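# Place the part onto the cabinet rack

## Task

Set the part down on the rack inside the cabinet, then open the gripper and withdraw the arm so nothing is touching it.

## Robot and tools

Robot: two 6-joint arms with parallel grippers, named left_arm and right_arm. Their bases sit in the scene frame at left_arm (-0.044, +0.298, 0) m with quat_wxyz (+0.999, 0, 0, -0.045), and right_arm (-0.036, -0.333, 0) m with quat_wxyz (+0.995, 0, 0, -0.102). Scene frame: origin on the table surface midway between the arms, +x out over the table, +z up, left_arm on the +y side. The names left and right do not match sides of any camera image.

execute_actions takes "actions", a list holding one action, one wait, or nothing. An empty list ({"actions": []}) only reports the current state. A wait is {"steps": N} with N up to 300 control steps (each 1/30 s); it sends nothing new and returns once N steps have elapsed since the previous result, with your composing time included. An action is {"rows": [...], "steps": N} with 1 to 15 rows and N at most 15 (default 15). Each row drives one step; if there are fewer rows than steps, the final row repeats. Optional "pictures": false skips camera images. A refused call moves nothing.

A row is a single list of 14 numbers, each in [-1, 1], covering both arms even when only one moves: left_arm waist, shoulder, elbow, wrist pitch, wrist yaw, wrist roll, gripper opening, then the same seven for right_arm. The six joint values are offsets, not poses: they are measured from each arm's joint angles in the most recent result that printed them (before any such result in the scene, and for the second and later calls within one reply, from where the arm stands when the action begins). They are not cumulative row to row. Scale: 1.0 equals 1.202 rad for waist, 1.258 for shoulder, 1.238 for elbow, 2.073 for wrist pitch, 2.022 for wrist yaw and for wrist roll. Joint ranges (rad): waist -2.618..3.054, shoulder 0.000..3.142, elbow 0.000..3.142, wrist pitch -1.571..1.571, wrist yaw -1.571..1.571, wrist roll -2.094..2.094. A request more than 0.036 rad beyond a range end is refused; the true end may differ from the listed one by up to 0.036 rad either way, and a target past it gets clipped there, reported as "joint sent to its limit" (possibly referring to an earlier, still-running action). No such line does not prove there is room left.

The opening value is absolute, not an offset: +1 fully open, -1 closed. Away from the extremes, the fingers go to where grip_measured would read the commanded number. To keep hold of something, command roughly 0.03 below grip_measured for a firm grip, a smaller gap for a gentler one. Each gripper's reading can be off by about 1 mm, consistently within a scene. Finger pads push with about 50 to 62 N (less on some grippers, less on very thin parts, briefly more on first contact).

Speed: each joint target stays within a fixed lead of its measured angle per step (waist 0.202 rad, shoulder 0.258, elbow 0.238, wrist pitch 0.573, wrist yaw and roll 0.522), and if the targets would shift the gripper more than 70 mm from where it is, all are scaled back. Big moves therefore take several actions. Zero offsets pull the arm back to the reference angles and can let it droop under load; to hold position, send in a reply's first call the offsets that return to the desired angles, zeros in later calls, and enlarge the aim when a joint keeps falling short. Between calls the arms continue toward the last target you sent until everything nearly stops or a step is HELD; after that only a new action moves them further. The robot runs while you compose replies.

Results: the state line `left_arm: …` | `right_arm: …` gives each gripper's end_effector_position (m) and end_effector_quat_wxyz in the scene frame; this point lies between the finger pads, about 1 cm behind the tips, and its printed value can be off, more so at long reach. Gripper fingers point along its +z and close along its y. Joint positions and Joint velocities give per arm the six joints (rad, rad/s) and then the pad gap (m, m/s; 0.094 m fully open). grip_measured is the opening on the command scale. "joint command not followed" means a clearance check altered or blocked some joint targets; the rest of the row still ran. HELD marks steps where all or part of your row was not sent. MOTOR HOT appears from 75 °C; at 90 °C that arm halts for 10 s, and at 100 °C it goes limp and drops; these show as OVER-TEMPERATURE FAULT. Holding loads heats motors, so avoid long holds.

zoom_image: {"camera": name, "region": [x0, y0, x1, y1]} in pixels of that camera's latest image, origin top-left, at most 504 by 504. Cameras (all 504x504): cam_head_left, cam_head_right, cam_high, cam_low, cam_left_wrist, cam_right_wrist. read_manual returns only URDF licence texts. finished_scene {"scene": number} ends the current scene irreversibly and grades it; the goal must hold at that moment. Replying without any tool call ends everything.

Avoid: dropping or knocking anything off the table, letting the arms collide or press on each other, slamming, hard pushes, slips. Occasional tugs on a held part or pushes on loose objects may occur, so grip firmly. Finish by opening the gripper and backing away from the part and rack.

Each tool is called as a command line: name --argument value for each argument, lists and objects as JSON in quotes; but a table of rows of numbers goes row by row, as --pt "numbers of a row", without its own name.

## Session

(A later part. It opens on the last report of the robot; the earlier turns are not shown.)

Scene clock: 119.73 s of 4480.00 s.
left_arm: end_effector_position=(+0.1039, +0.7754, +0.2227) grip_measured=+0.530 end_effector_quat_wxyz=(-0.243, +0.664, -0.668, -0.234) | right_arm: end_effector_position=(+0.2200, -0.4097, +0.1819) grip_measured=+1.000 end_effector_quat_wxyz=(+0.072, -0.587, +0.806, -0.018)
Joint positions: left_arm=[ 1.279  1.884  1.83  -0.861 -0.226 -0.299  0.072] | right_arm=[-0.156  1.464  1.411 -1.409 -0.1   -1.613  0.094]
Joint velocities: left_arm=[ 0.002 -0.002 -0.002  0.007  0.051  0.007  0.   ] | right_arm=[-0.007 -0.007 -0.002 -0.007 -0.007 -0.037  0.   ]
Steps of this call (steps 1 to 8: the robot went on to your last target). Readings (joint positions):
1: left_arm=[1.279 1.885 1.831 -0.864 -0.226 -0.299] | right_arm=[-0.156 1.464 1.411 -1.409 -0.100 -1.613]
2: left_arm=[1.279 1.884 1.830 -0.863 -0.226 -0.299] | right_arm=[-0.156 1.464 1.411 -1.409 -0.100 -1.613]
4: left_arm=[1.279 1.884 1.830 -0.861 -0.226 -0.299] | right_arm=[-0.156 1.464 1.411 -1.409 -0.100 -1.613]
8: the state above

execute_actions --actions '[{"rows":[[0,-0.031,0.003,0.032,-0.004,0,0.495,0,0,0,0,0,0,1],[0,-0.028,0.001,0.03,-0.003,0,0.495,0,0,0,0,0,0,1],[0,-0.025,-0.001,0.027,-0.002,0,0.495,0,0,0,0,0,0,1],[0,-0.022,-0.003,0.024,0,0,0.495,0,0,0,0,0,0,1],[0,-0.019,-0.005,0.021,0,0,0.495,0,0,0,0,0,0,1],[0,-0.017,-0.006,0.018,0,0,0.51,0,0,0,0,0,0,1],[0,-0.015,-0.006,0.014,0,0,0.53,0,0,0,0,0,0,1],[0,-0.015,-0.004,0.01,0,0,0.55,0,0,0,0,0,0,1],[0,-0.015,-0.002,0.008,0,0,0.58,0,0,0,0,0,0,1],[0,-0.015,0,0.008,0,0,0.64,0,0,0,0,0,0,1],[0,-0.015,0,0.008,0,0,0.72,0,0,0,0,0,0,1],[0,-0.015,0,0.008,0,0,0.81,0,0,0,0,0,0,1],[0,-0.015,0,0.008,0,0,0.9,0,0,0,0,0,0,1],[0,-0.015,0,0.008,0,0,1,0,0,0,0,0,0,1]],"steps":15}]' --pictures false

execute_actions --actions '[{"rows":[[-0.002,-0.016,0.012,-0.002,0,0,1,0,0,0,0,0,0,1],[-0.004,-0.019,0.016,-0.005,0,0,1,0,0,0,0,0,0,1],[-0.006,-0.023,0.021,-0.01,0,0,1,0,0,0,0,0,0,1],[-0.008,-0.028,0.027,-0.017,0,0,1,0,0,0,0,0,0,1],[-0.01,-0.034,0.033,-0.024,0,0,1,0,0,0,0,0,0,1],[-0.013,-0.04,0.04,-0.032,0,0,1,0,0,0,0,0,0,1],[-0.015,-0.047,0.047,-0.04,0,0,1,0,0,0,0,0,0,1],[-0.018,-0.054,0.054,-0.048,0,0,1,0,0,0,0,0,0,1],[-0.02,-0.061,0.06,-0.056,0,0,1,0,0,0,0,0,0,1],[-0.023,-0.067,0.066,-0.063,0,0,1,0,0,0,0,0,0,1],[-0.025,-0.073,0.072,-0.07,0,0,1,0,0,0,0,0,0,1],[-0.027,-0.079,0.077,-0.076,0,0,1,0,0,0,0,0,0,1],[-0.029,-0.084,0.081,-0.081,0,0,1,0,0,0,0,0,0,1],[-0.03,-0.088,0.084,-0.085,0,0,1,0,0,0,0,0,0,1],[-0.031,-0.09,0.086,-0.087,0,0,1,0,0,0,0,0,0,1]],"steps":15}]'

Scene clock: 131.60 s of 4480.00 s.
left_arm: end_effector_position=(+0.1039, +0.7753, +0.2217) grip_measured=+1.000 end_effector_quat_wxyz=(-0.242, +0.664, -0.668, -0.234) | right_arm: end_effector_position=(+0.2200, -0.4099, +0.1819) grip_measured=+1.000 end_effector_quat_wxyz=(+0.071, -0.587, +0.806, -0.018)
Joint positions: left_arm=[ 1.279  1.884  1.826 -0.858 -0.226 -0.299  0.094] | right_arm=[-0.156  1.464  1.411 -1.409 -0.099 -1.613  0.094]
Joint velocities: left_arm=[-0.017 -0.012  0.002 -0.022 -0.007 -0.037  0.   ] | right_arm=[-0.002 -0.007  0.007  0.095 -0.051  0.022  0.   ]
Steps of this call (steps 1 to 15: the robot went on to your last target; steps 16 to 90: nothing new was sent; then 8.37 s passed at rest; steps 91 to 105: all 15 steps of this action). Readings (joint positions):
91: left_arm=[1.279 1.884 1.830 -0.861 -0.226 -0.299] | right_arm=[-0.156 1.464 1.411 -1.409 -0.100 -1.613]
92: left_arm=[1.279 1.884 1.828 -0.860 -0.226 -0.299] | right_arm=[-0.156 1.464 1.411 -1.409 -0.099 -1.613]
94: left_arm=[1.279 1.884 1.827 -0.860 -0.226 -0.299] | right_arm=[-0.156 1.464 1.411 -1.409 -0.099 -1.613]
98: left_arm=[1.279 1.884 1.826 -0.859 -0.226 -0.299] | right_arm=[-0.156 1.464 1.411 -1.409 -0.099 -1.613]
105: the state above

Scene clock: 132.10 s of 4480.00 s.
left_arm: end_effector_position=(+0.1074, +0.7490, +0.2784) grip_measured=+1.000 end_effector_quat_wxyz=(-0.269, +0.651, -0.668, -0.240) | right_arm: end_effector_position=(+0.2199, -0.4100, +0.1819) grip_measured=+1.000 end_effector_quat_wxyz=(+0.071, -0.587, +0.806, -0.018)
Joint positions: left_arm=[ 1.251  1.794  1.908 -0.976 -0.226 -0.299  0.094] | right_arm=[-0.156  1.464  1.411 -1.409 -0.098 -1.613  0.094]
Joint velocities: left_arm=[-0.061 -0.276  0.168 -0.212 -0.037  0.051  0.   ] | right_arm=[ 0.002  0.012 -0.002 -0.081 -0.051 -0.051  0.   ]
Steps of this call (steps 1 to 15: all 15 steps of this action). Readings (joint positions):
1: left_arm=[1.279 1.884 1.826 -0.858 -0.226 -0.299] | right_arm=[-0.156 1.464 1.411 -1.409 -0.099 -1.613]
2: left_arm=[1.279 1.884 1.826 -0.858 -0.226 -0.299] | right_arm=[-0.156 1.464 1.411 -1.409 -0.099 -1.613]
4: left_arm=[1.279 1.884 1.828 -0.862 -0.226 -0.299] | right_arm=[-0.156 1.464 1.411 -1.409 -0.099 -1.613]
8: left_arm=[1.274 1.868 1.850 -0.898 -0.226 -0.299] | right_arm=[-0.156 1.464 1.411 -1.409 -0.098 -1.613]
15: the state above

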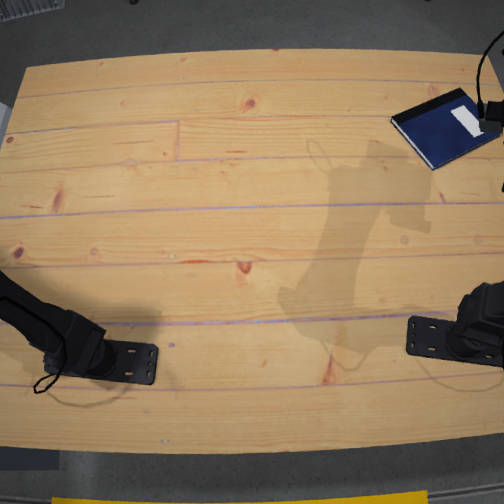

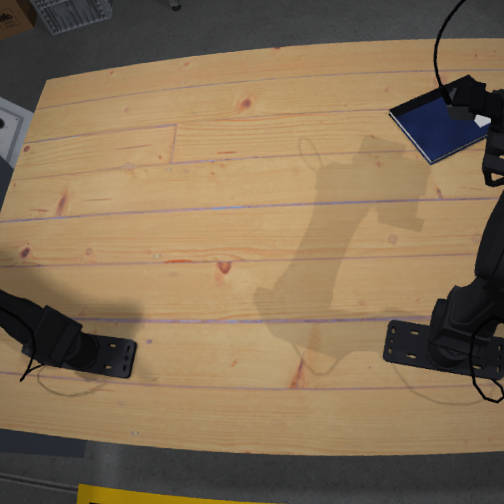

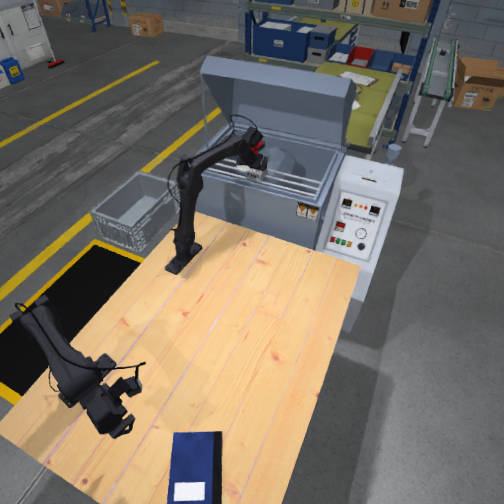

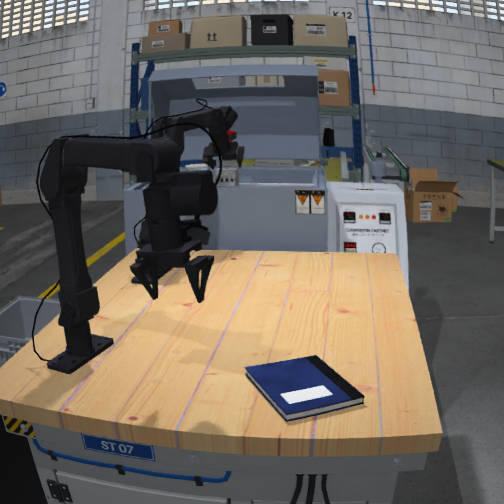

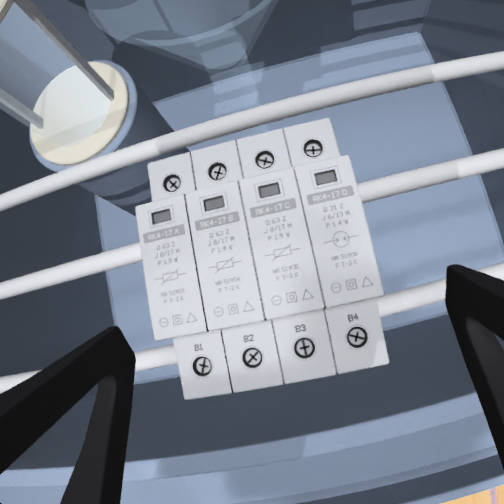

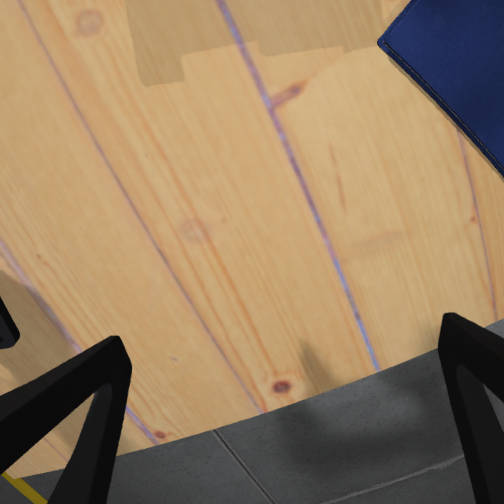

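execute_actions --actions '[{"rows":[[-0.005,-0.02,0.008,-0.025,0,0,1,0,0,0,0,0,0,1],[-0.005,-0.037,0.002,-0.027,0,0,1,0,0,0,0,0,0,1],[-0.005,-0.062,-0.012,-0.029,0,0,1,0,0,0,0,0,0,1],[-0.01,-0.092,-0.033,-0.031,0,0,1,0,0,0,0,0,0,1],[-0.02,-0.126,-0.058,-0.033,0,0,1,0,0,0,0,0,0,1],[-0.04,-0.162,-0.086,-0.035,0,0,1,0,0,0,0,0,0,1],[-0.07,-0.199,-0.116,-0.037,0,0,1,0,0,0,0,0,0,1],[-0.11,-0.236,-0.146,-0.039,0,0,1,0,0,0,0,0,0,1],[-0.155,-0.273,-0.176,-0.04,0,0,1,0,0,0,0,0,0,1],[-0.205,-0.308,-0.206,-0.04,0,0,1,0,0,0,0,0,0,1],[-0.255,-0.342,-0.236,-0.04,0,0,1,0,0,0,0,0,0,1],[-0.305,-0.373,-0.264,-0.04,0,0,1,0,0,0,0,0,0,1],[-0.35,-0.399,-0.29,-0.04,0,0,1,0,0,0,0,0,0,1],[-0.39,-0.42,-0.313,-0.04,0,0,1,0,0,0,0,0,0,1],[-0.42,-0.433,-0.33,-0.04,0,0,1,0,0,0,0,0,0,1]],"steps":15}]' --pictures false

execute_actions --actions '[{"steps":12}]'

Scene clock: 140.40 s of 4480.00 s.
left_arm: end_effector_position=(+0.1889, +0.5542, +0.3261) grip_measured=+1.000 end_effector_quat_wxyz=(+0.360, -0.483, +0.777, +0.180) | right_arm: end_effector_position=(+0.2199, -0.4101, +0.1819) grip_measured=+1.000 end_effector_quat_wxyz=(+0.071, -0.587, +0.806, -0.019)
Joint positions: left_arm=[ 0.808  1.291  1.559 -1.033 -0.221 -0.299  0.094] | right_arm=[-0.156  1.464  1.411 -1.409 -0.098 -1.613  0.094]
Joint velocities: left_arm=[-1.409 -0.984 -0.711 -0.037  0.125 -0.007  0.   ] | right_arm=[ 0.002 -0.022 -0.012  0.022 -0.022  0.007  0.   ]
Steps of this call (steps 1 to 30: the robot went on to your last target; steps 31 to 90: nothing new was sent; then 4.80 s passed at rest; steps 91 to 105: all 15 steps of this action). Readings (joint positions):
91: left_arm=[1.249 1.774 1.920 -1.019 -0.226 -0.299] | right_arm=[-0.156 1.464 1.411 -1.409 -0.098 -1.613]
92: left_arm=[1.249 1.774 1.920 -1.019 -0.226 -0.299] | right_arm=[-0.156 1.464 1.411 -1.409 -0.098 -1.613]
94: left_arm=[1.249 1.757 1.900 -1.018 -0.226 -0.299] | right_arm=[-0.156 1.464 1.411 -1.409 -0.098 -1.613]
98: left_arm=[1.207 1.622 1.777 -1.026 -0.231 -0.299] | right_arm=[-0.156 1.464 1.411 -1.409 -0.098 -1.613]
105: the state above

Scene clock: 140.80 s of 4480.00 s.
left_arm: end_effector_position=(+0.1942, +0.5298, +0.3173) grip_measured=+1.000 end_effector_quat_wxyz=(+0.358, -0.458, +0.797, +0.165) | right_arm: end_effector_position=(+0.2199, -0.4101, +0.1819) grip_measured=+1.000 end_effector_quat_wxyz=(+0.071, -0.587, +0.806, -0.019)
Joint positions: left_arm=[ 0.745  1.245  1.506 -1.045 -0.215 -0.299  0.094] | right_arm=[-0.156  1.464  1.411 -1.409 -0.098 -1.613  0.094]
Joint velocities: left_arm=[-0.017  0.002  0.012 -0.081 -0.022 -0.022  0.   ] | right_arm=[-0.017 -0.017 -0.002 -0.095 -0.081 -0.051  0.   ]
Steps of this call (steps 1 to 12: the robot went on to your last target). Readings (joint positions):
1: left_arm=[0.769 1.265 1.540 -1.037 -0.214 -0.299] | right_arm=[-0.156 1.464 1.411 -1.409 -0.098 -1.613]
2: left_arm=[0.750 1.248 1.529 -1.042 -0.210 -0.299] | right_arm=[-0.156 1.464 1.411 -1.409 -0.098 -1.613]
4: left_arm=[0.745 1.242 1.521 -1.045 -0.211 -0.299] | right_arm=[-0.156 1.464 1.411 -1.409 -0.098 -1.613]
8: left_arm=[0.745 1.245 1.507 -1.045 -0.214 -0.299] | right_arm=[-0.156 1.464 1.411 -1.409 -0.098 -1.613]
12: the state above

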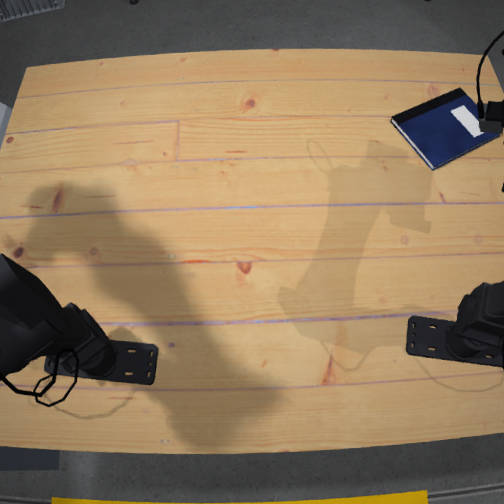

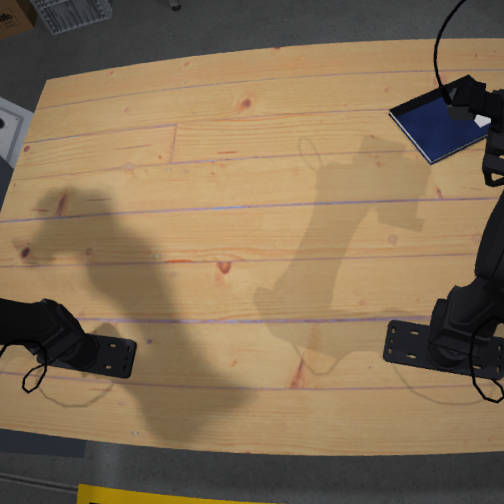

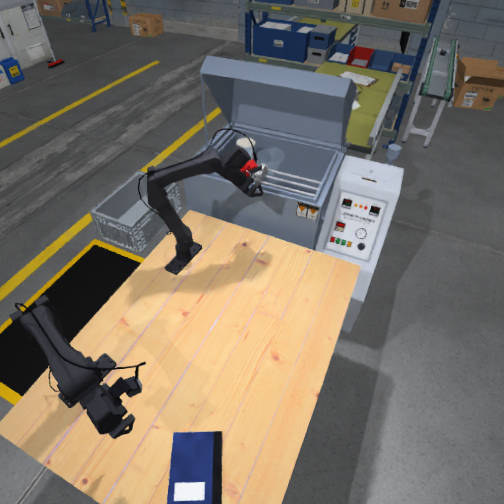

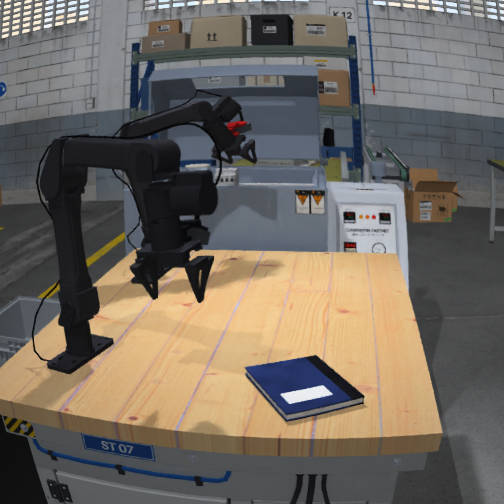

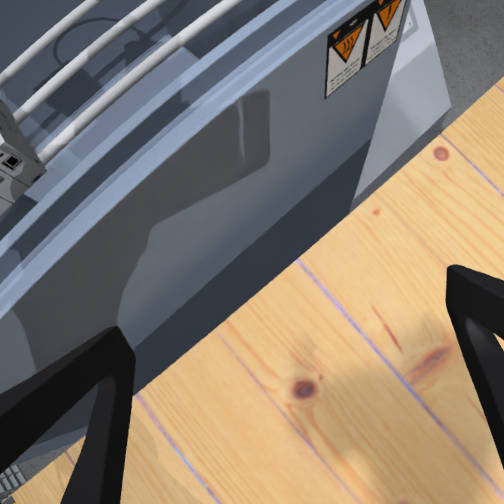

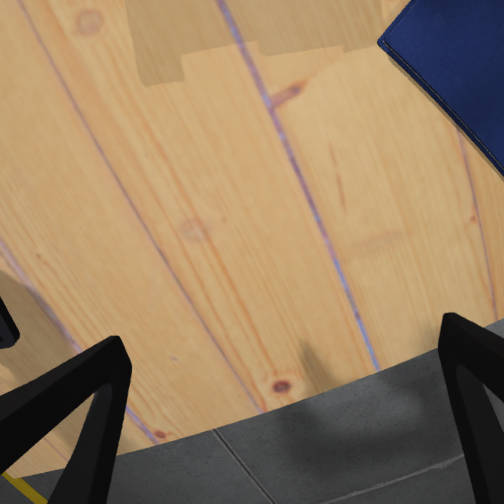

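finished_scene --scene 2

The scene is finished: the task was done.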